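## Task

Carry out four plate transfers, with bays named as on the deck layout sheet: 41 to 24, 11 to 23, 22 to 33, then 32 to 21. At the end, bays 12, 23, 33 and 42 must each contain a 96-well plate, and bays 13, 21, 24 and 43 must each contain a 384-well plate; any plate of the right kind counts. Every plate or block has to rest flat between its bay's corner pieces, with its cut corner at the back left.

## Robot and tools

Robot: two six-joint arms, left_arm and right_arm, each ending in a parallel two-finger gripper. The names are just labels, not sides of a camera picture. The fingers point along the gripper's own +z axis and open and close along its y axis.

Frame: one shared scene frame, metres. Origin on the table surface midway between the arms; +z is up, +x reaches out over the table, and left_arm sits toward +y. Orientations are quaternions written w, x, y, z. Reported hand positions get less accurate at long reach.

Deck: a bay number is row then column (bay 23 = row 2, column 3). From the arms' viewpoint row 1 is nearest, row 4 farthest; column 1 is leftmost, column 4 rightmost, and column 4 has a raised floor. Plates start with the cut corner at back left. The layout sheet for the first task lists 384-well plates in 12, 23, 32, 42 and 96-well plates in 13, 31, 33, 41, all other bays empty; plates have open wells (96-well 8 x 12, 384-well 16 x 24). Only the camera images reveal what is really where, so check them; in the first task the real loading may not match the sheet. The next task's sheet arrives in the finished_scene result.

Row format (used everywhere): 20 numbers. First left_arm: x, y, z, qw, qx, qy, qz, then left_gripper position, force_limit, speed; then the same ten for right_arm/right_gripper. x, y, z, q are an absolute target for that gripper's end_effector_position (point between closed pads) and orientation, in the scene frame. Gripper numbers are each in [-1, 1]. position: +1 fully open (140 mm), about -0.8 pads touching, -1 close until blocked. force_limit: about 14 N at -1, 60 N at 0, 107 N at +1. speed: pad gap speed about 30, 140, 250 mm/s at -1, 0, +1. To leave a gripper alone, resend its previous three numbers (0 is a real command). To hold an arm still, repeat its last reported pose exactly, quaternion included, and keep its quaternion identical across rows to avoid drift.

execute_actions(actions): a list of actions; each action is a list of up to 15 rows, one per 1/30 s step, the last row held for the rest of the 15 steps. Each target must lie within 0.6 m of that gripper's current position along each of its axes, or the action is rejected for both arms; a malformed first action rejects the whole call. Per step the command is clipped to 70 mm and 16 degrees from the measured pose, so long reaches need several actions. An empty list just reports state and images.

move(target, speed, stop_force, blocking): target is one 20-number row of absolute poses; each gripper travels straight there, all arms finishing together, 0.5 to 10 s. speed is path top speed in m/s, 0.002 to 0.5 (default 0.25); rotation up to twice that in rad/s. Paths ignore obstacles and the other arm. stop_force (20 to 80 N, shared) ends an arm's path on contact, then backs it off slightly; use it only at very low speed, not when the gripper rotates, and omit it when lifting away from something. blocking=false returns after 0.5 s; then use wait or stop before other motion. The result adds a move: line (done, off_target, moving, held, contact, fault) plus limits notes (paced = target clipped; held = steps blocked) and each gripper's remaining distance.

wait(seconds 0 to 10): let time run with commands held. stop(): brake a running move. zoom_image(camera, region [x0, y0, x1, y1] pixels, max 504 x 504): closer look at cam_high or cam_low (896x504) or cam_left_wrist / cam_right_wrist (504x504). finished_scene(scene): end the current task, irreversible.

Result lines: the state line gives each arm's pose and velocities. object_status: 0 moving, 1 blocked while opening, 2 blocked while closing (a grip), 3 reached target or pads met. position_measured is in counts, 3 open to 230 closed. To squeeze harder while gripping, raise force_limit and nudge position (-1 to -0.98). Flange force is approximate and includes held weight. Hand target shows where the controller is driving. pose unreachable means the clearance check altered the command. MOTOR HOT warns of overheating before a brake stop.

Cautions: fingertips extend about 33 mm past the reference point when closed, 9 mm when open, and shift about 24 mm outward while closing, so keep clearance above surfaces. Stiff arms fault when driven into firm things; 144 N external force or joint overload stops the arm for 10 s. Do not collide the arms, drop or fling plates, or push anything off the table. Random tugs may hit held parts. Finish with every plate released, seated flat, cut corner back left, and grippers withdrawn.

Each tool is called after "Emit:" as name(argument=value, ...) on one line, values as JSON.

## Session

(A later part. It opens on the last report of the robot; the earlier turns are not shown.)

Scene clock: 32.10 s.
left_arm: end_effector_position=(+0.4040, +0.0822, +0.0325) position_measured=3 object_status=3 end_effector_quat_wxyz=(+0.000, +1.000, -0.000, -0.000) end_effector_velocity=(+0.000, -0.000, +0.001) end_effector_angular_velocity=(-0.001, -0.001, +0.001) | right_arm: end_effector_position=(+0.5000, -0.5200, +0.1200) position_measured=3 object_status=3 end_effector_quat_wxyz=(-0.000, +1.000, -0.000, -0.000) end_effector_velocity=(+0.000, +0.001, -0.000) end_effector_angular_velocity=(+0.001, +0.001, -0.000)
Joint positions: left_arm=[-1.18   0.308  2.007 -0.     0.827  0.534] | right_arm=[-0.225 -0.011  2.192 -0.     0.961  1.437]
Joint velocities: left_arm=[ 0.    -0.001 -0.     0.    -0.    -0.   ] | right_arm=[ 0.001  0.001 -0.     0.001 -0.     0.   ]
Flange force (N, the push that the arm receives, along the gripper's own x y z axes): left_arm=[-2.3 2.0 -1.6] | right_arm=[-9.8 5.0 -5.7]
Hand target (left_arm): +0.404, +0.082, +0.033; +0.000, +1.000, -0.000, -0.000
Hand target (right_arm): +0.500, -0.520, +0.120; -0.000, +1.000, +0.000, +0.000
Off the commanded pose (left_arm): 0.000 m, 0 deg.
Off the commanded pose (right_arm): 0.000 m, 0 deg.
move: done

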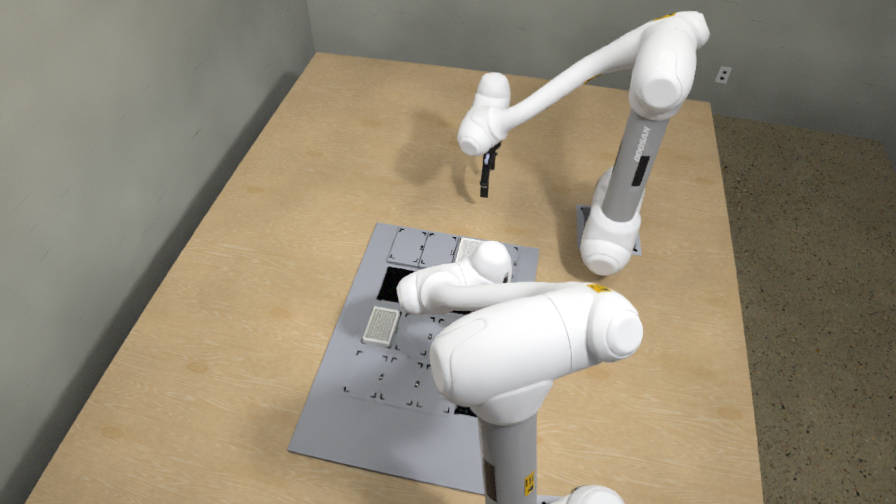

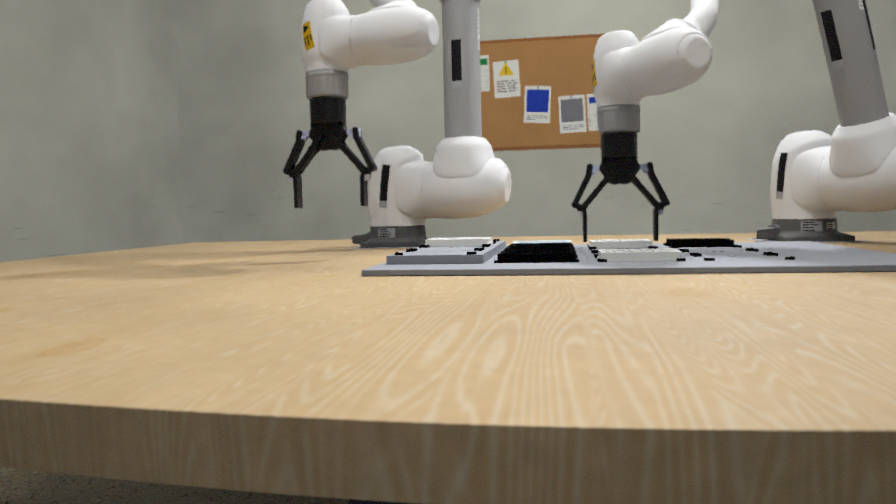

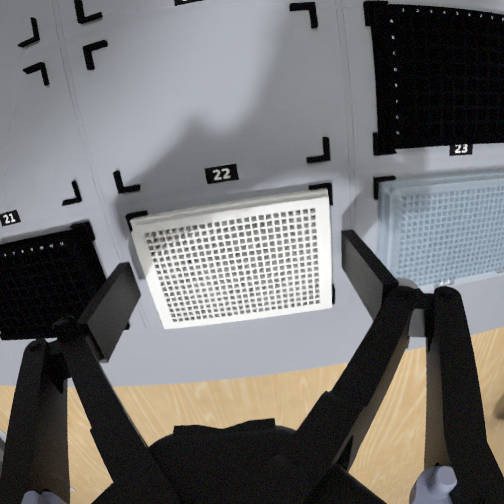

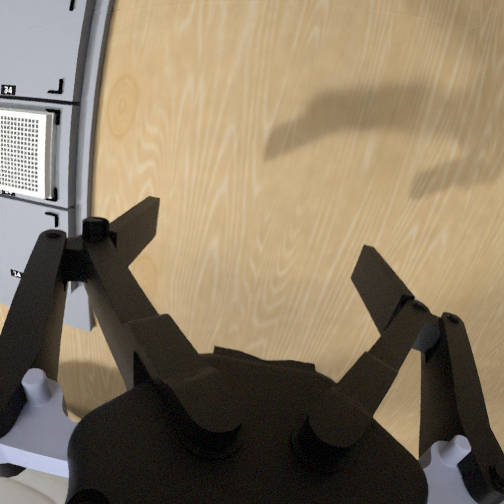

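Emit:
move(target=[0.404,0.0822,0.0322,0,1,0,0,-1,-0.3,-0.2,0.50,-0.52,0.12,0,1,0,0,1,0,0.5], speed=0.05)

Emit:
move(target=[0.404,0.0822,0.042,0,1,0,0,-1,-0.3,-0.2,0.50,-0.52,0.12,0,1,0,0,1,0,0.5], speed=0.05)

Emit:
move(target=[0.511,0.099,0.042,0,1,0,0,-1,-0.3,-0.2,0.50,-0.52,0.12,0,1,0,0,1,0,0.5], speed=0.3)

Emit:
move(target=[0.511,0.2463,0.040,0,1,0,0,-1,-0.3,-0.2,0.50,-0.52,0.12,0,1,0,0,1,0,0.5], speed=0.3)

Emit:
zoom_image(camera="cam_left_wrist", region=[90,130,390,370])

Scene clock: 33.17 s.
left_arm: end_effector_position=(+0.4040, +0.0822, +0.0322) position_measured=38 object_status=2 end_effector_quat_wxyz=(+0.000, +1.000, -0.000, +0.000) end_effector_velocity=(+0.000, +0.000, -0.000) end_effector_angular_velocity=(+0.001, +0.000, -0.001) | right_arm: end_effector_position=(+0.5000, -0.5200, +0.1200) position_measured=3 object_status=3 end_effector_quat_wxyz=(-0.000, +1.000, -0.000, -0.000) end_effector_velocity=(-0.000, +0.000, +0.000) end_effector_angular_velocity=(-0.000, +0.000, +0.001)
Joint positions: left_arm=[-1.18   0.308  2.007 -0.     0.827  0.534] | right_arm=[-0.225 -0.011  2.192  0.     0.961  1.437]
Joint velocities: left_arm=[0.    0.    0.    0.    0.    0.001] | right_arm=[ 0.001 -0.     0.    -0.001  0.    -0.   ]
Flange force (N, the push that the arm receives, along the gripper's own x y z axes): left_arm=[-4.1 -11.8 -56.9] | right_arm=[-6.9 10.1 -1.9]
Hand target (left_arm): +0.404, +0.082, +0.032; +0.000, +1.000, -0.000, -0.000
Hand target (right_arm): +0.500, -0.520, +0.120; -0.000, +1.000, +0.000, +0.000
Off the commanded pose (left_arm): 0.000 m, 0 deg.
Off the commanded pose (right_arm): 0.000 m, 0 deg.
move: done

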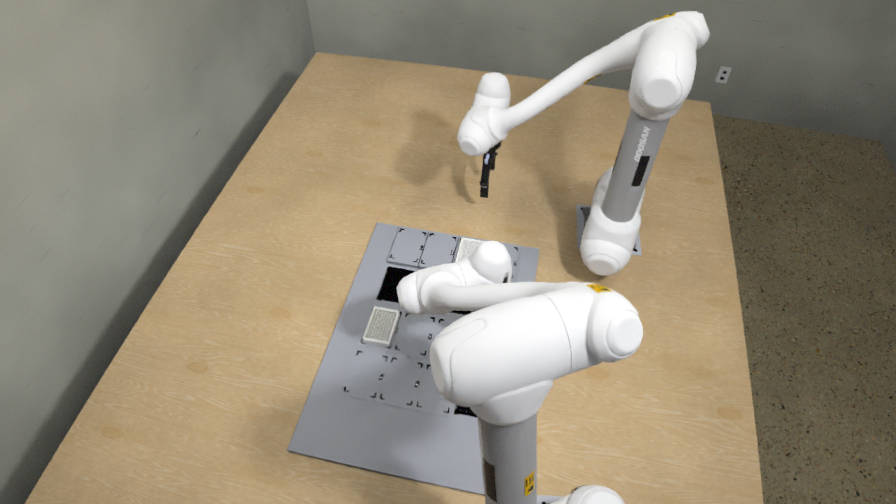

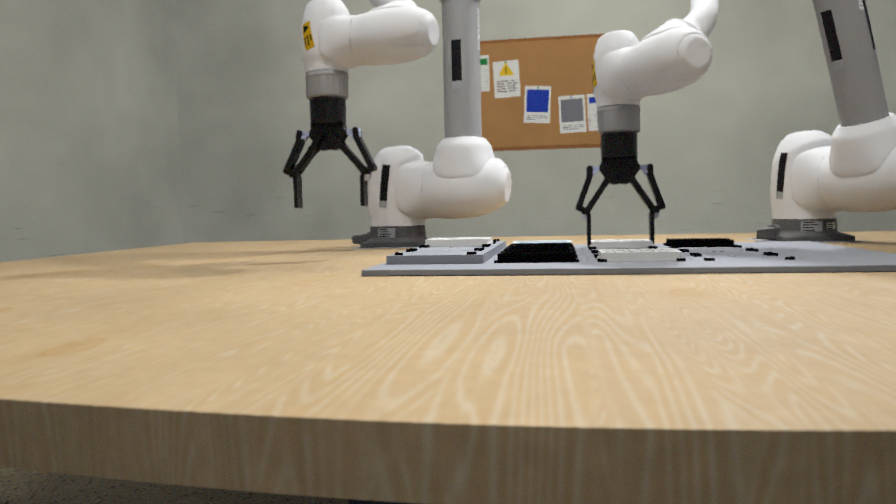

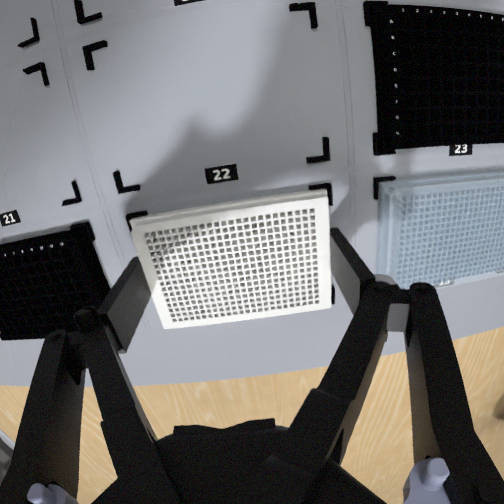

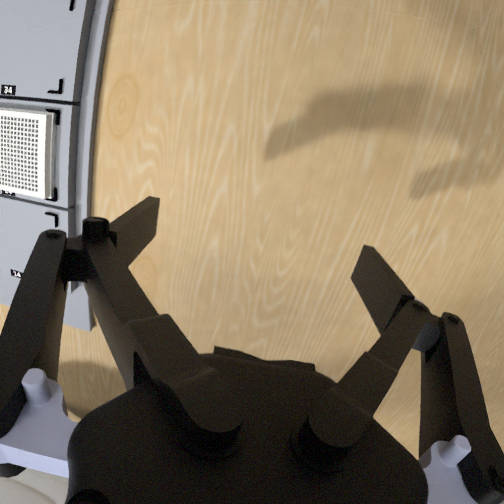

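Scene clock: 33.87 s.
left_arm: end_effector_position=(+0.4040, +0.0822, +0.0420) position_measured=39 object_status=2 end_effector_quat_wxyz=(-0.000, +1.000, +0.000, +0.000) end_effector_velocity=(-0.000, +0.000, -0.000) end_effector_angular_velocity=(+0.002, +0.001, -0.000) | right_arm: end_effector_position=(+0.5000, -0.5200, +0.1200) position_measured=3 object_status=3 end_effector_quat_wxyz=(-0.000, +1.000, -0.000, -0.000) end_effector_velocity=(+0.000, +0.000, +0.000) end_effector_angular_velocity=(-0.000, -0.000, -0.000)
Joint positions: left_arm=[-1.18   0.296  2.     0.     0.845  0.534] | right_arm=[-0.225 -0.011  2.192  0.     0.961  1.437]
Joint velocities: left_arm=[-0.     0.     0.     0.     0.002 -0.   ] | right_arm=[ 0.  0. -0.  0. -0.  0.]
Flange force (N, the push that the arm receives, along the gripper's own x y z axes): left_arm=[-2.8 12.5 5.2] | right_arm=[-9.8 5.3 -3.5]
Hand target (left_arm): +0.404, +0.082, +0.042; -0.000, +1.000, +0.000, +0.000
Hand target (right_arm): +0.500, -0.520, +0.120; -0.000, +1.000, +0.000, +0.000
Off the commanded pose (left_arm): 0.000 m, 0 deg.
Off the commanded pose (right_arm): 0.000 m, 0 deg.
move: done

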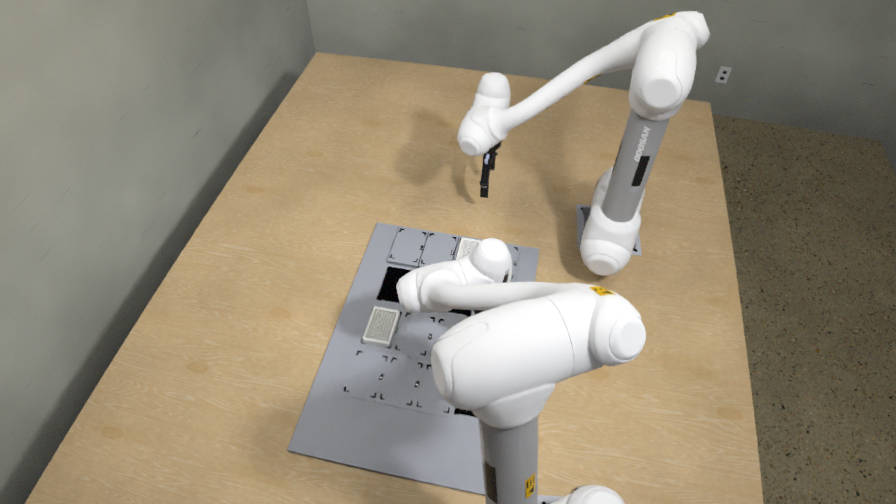

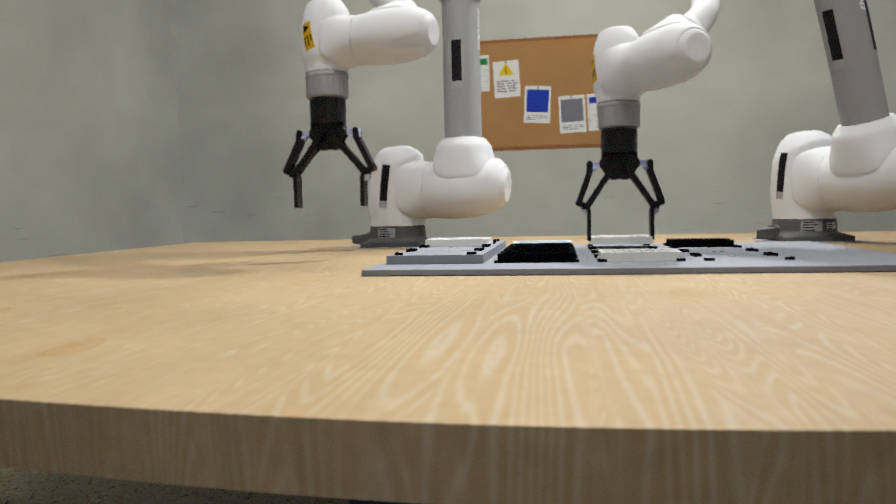

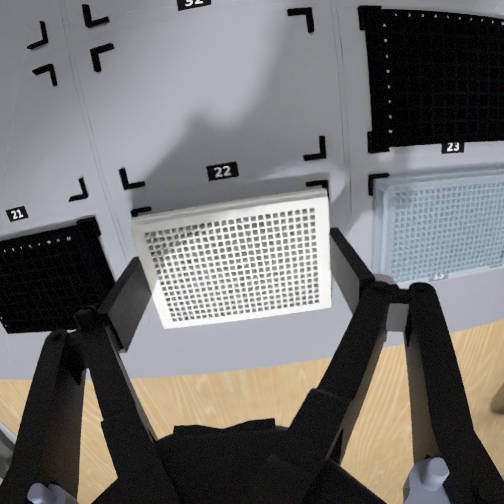

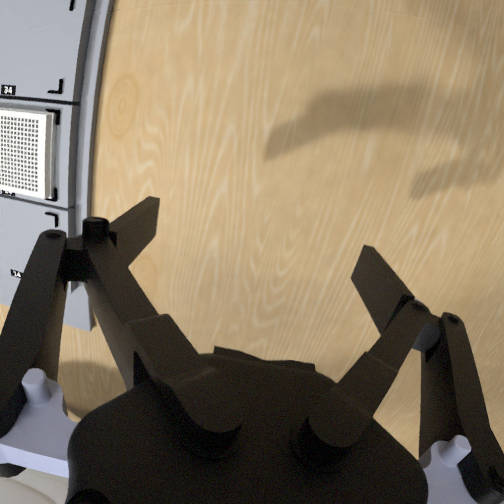

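Scene clock: 34.60 s.
left_arm: end_effector_position=(+0.5110, +0.0991, +0.0420) position_measured=39 object_status=2 end_effector_quat_wxyz=(-0.000, +1.000, +0.000, +0.000) end_effector_velocity=(-0.000, -0.000, -0.001) end_effector_angular_velocity=(+0.001, +0.001, -0.001) | right_arm: end_effector_position=(+0.5000, -0.5200, +0.1200) position_measured=3 object_status=3 end_effector_quat_wxyz=(-0.000, +1.000, -0.000, -0.000) end_effector_velocity=(-0.000, +0.000, -0.000) end_effector_angular_velocity=(+0.001, +0.000, -0.000)
Joint positions: left_arm=[-1.025  0.366  1.897  0.     0.879  0.69 ] | right_arm=[-0.225 -0.011  2.192 -0.     0.961  1.437]
Joint velocities: left_arm=[-0.     0.001 -0.    -0.     0.     0.001] | right_arm=[ 0.    -0.001  0.001  0.001  0.     0.   ]
Flange force (N, the push that the arm receives, along the gripper's own x y z axes): left_arm=[1.8 2.3 -0.3] | right_arm=[-8.2 3.1 -3.5]
Hand target (left_arm): +0.511, +0.099, +0.042; -0.000, +1.000, +0.000, +0.000
Hand target (right_arm): +0.500, -0.520, +0.120; -0.000, +1.000, +0.000, +0.000
Off the commanded pose (left_arm): 0.000 m, 0 deg.
Off the commanded pose (right_arm): 0.000 m, 0 deg.
move: done

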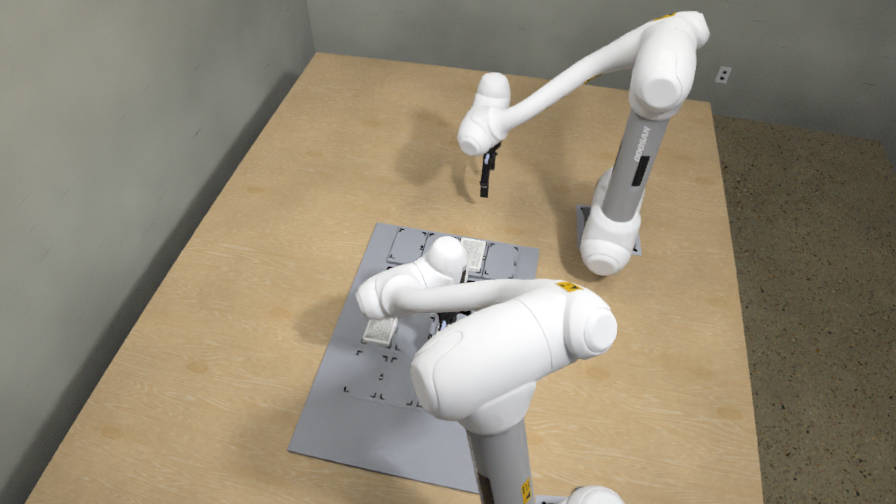

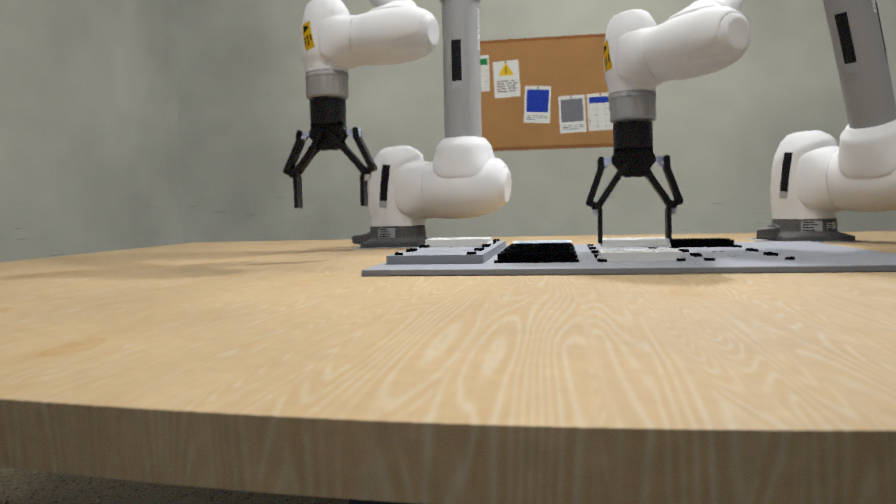

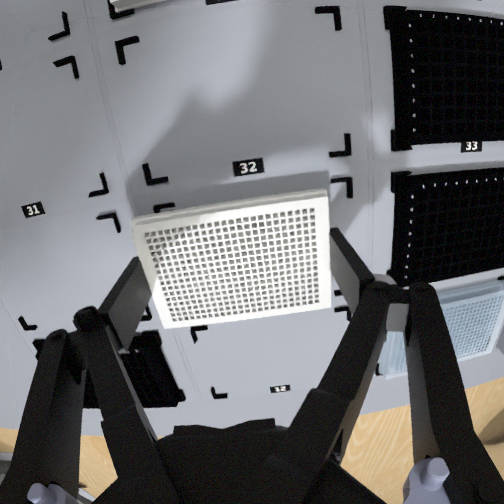

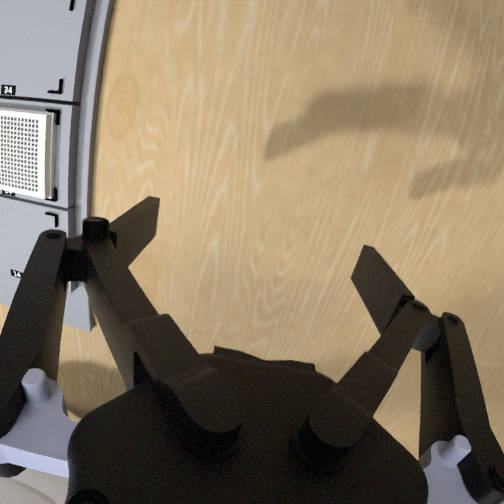

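Scene clock: 35.50 s.
left_arm: end_effector_position=(+0.5109, +0.2463, +0.0400) position_measured=39 object_status=2 end_effector_quat_wxyz=(-0.000, +1.000, -0.000, -0.000) end_effector_velocity=(-0.000, +0.000, -0.000) end_effector_angular_velocity=(+0.001, +0.001, -0.001) | right_arm: end_effector_position=(+0.5000, -0.5200, +0.1200) position_measured=3 object_status=3 end_effector_quat_wxyz=(-0.000, +1.000, -0.000, -0.000) end_effector_velocity=(-0.000, +0.000, -0.000) end_effector_angular_velocity=(+0.000, +0.000, +0.000)
Joint positions: left_arm=[-0.854  0.237  2.088  0.     0.817  0.861] | right_arm=[-0.225 -0.011  2.192 -0.     0.961  1.437]
Joint velocities: left_arm=[0.    0.001 0.    0.    0.    0.001] | right_arm=[ 0.  0.  0.  0.  0. -0.]
Flange force (N, the push that the arm receives, along the gripper's own x y z axes): left_arm=[3.1 2.9 4.4] | right_arm=[-5.0 5.1 -3.0]
Hand target (left_arm): +0.511, +0.246, +0.040; -0.000, +1.000, -0.000, -0.000
Hand target (right_arm): +0.500, -0.520, +0.120; -0.000, +1.000, +0.000, +0.000
Off the commanded pose (left_arm): 0.000 m, 0 deg.
Off the commanded pose (right_arm): 0.000 m, 0 deg.
move: done

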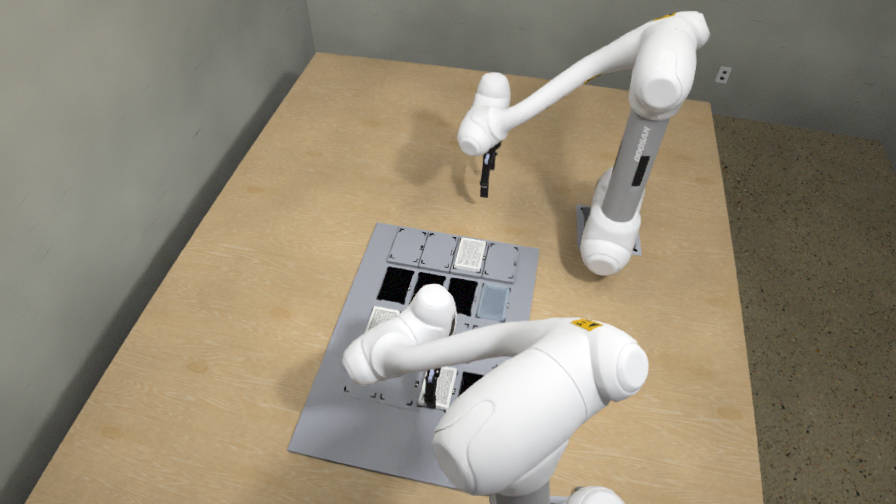

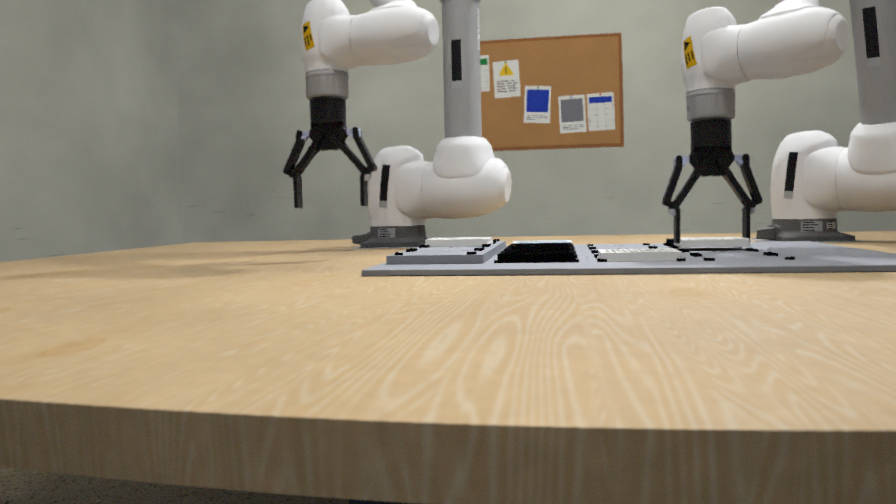

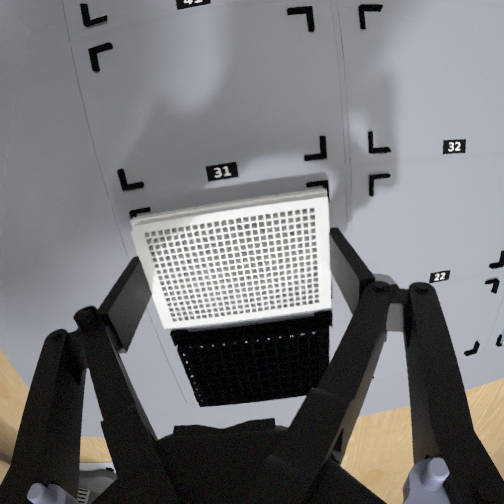

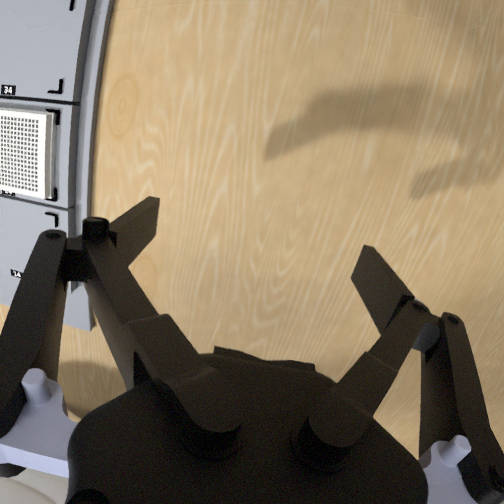

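Region (90, 130, 390, 370) of cam_left_wrist's 504x504 image, scaled by 1.680, with more detail than that image has; it fills the top 403 rows of this view, and the rest is white.

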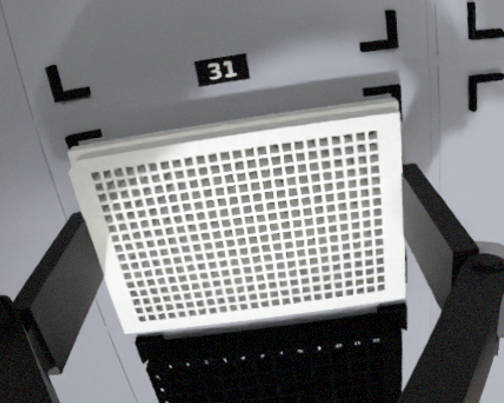

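Emit:
move(target=[0.511,0.2467,0.030,0,1,0,0,-1,-0.3,-0.2,0.50,-0.52,0.12,0,1,0,0,1,0,0.5], speed=0.015, stop_force=25)

Emit:
zoom_image(camera="cam_left_wrist", region=[90,130,390,370])

Scene clock: 36.63 s.
left_arm: end_effector_position=(+0.5109, +0.2467, +0.0324) position_measured=39 object_status=2 end_effector_quat_wxyz=(-0.000, +1.000, -0.000, -0.000) end_effector_velocity=(-0.000, -0.000, +0.001) end_effector_angular_velocity=(+0.001, +0.001, -0.002) | right_arm: end_effector_position=(+0.5000, -0.5200, +0.1200) position_measured=3 object_status=3 end_effector_quat_wxyz=(-0.000, +1.000, -0.000, -0.000) end_effector_velocity=(+0.001, -0.001, +0.001) end_effector_angular_velocity=(-0.001, -0.002, -0.000)
Joint positions: left_arm=[-0.853  0.246  2.094 -0.     0.802  0.862] | right_arm=[-0.225 -0.011  2.192  0.     0.961  1.437]
Joint velocities: left_arm=[-0.001 -0.001 -0.002 -0.     0.004  0.001] | right_arm=[-0.    -0.    -0.001 -0.001 -0.     0.001]
Flange force (N, the push that the arm receives, along the gripper's own x y z axes): left_arm=[10.4 10.4 -3.2] | right_arm=[-10.7 4.8 -3.4]
Hand target (left_arm): +0.511, +0.247, +0.033; +0.000, +1.000, -0.000, +0.000
Hand target (right_arm): +0.500, -0.520, +0.120; -0.000, +1.000, +0.000, +0.000
Off the commanded pose (left_arm): 0.002 m, 0 deg.
Off the commanded pose (right_arm): 0.000 m, 0 deg.
move: contact (left_arm)

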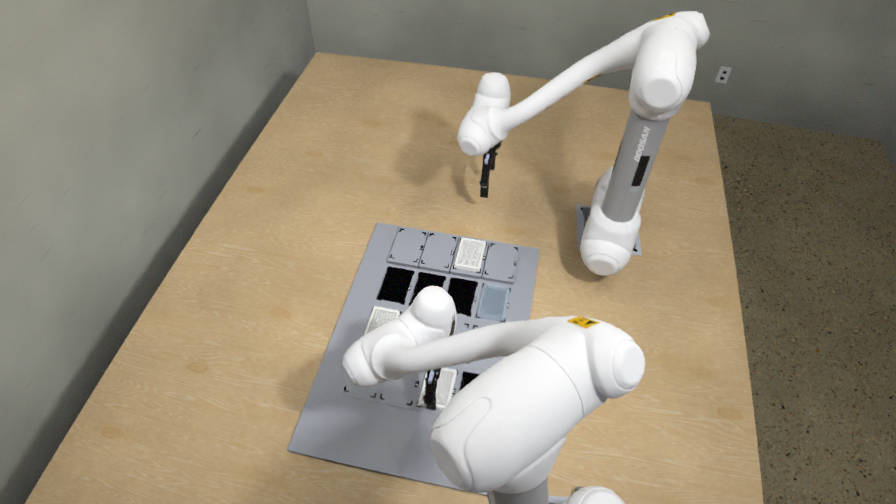

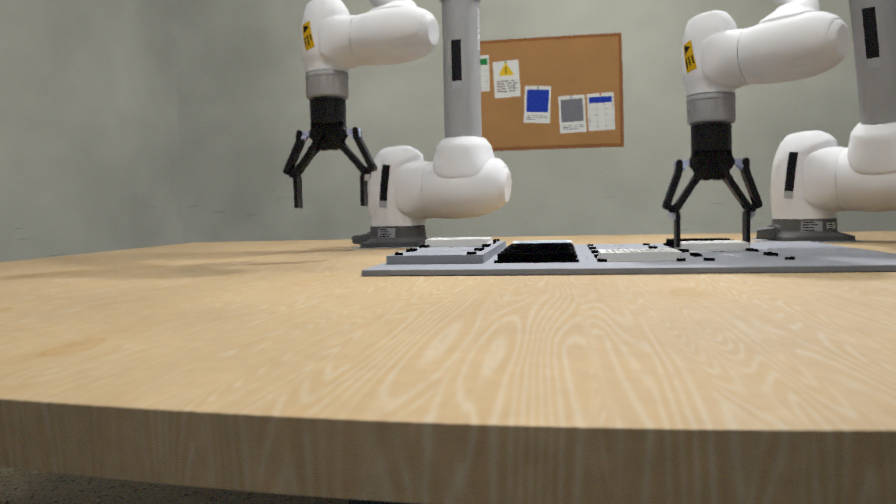

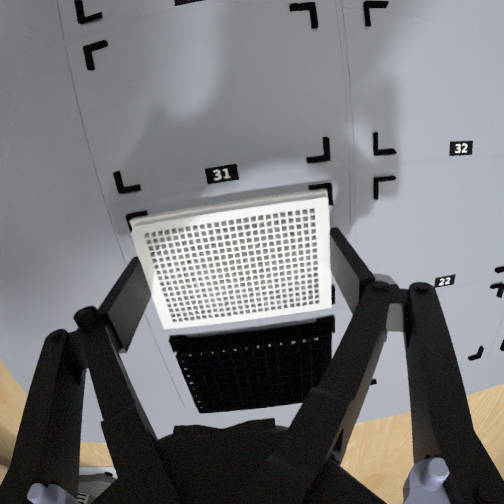

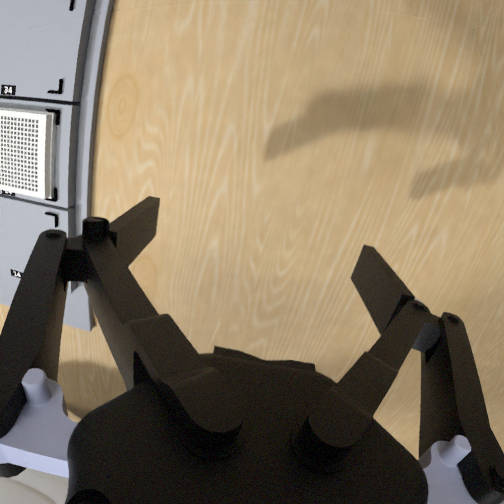

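Region (90, 130, 390, 370) of cam_left_wrist's 504x504 image, scaled by 1.680, with more detail than that image has; it fills the top 403 rows of this view, and the rest is white.

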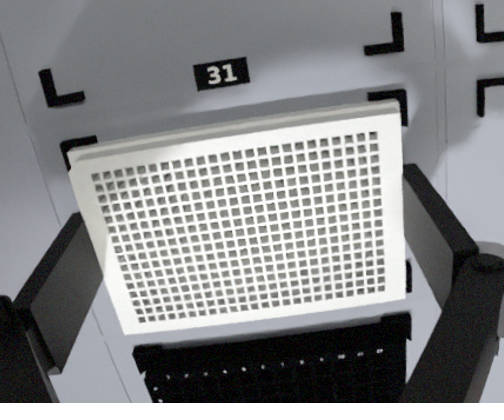

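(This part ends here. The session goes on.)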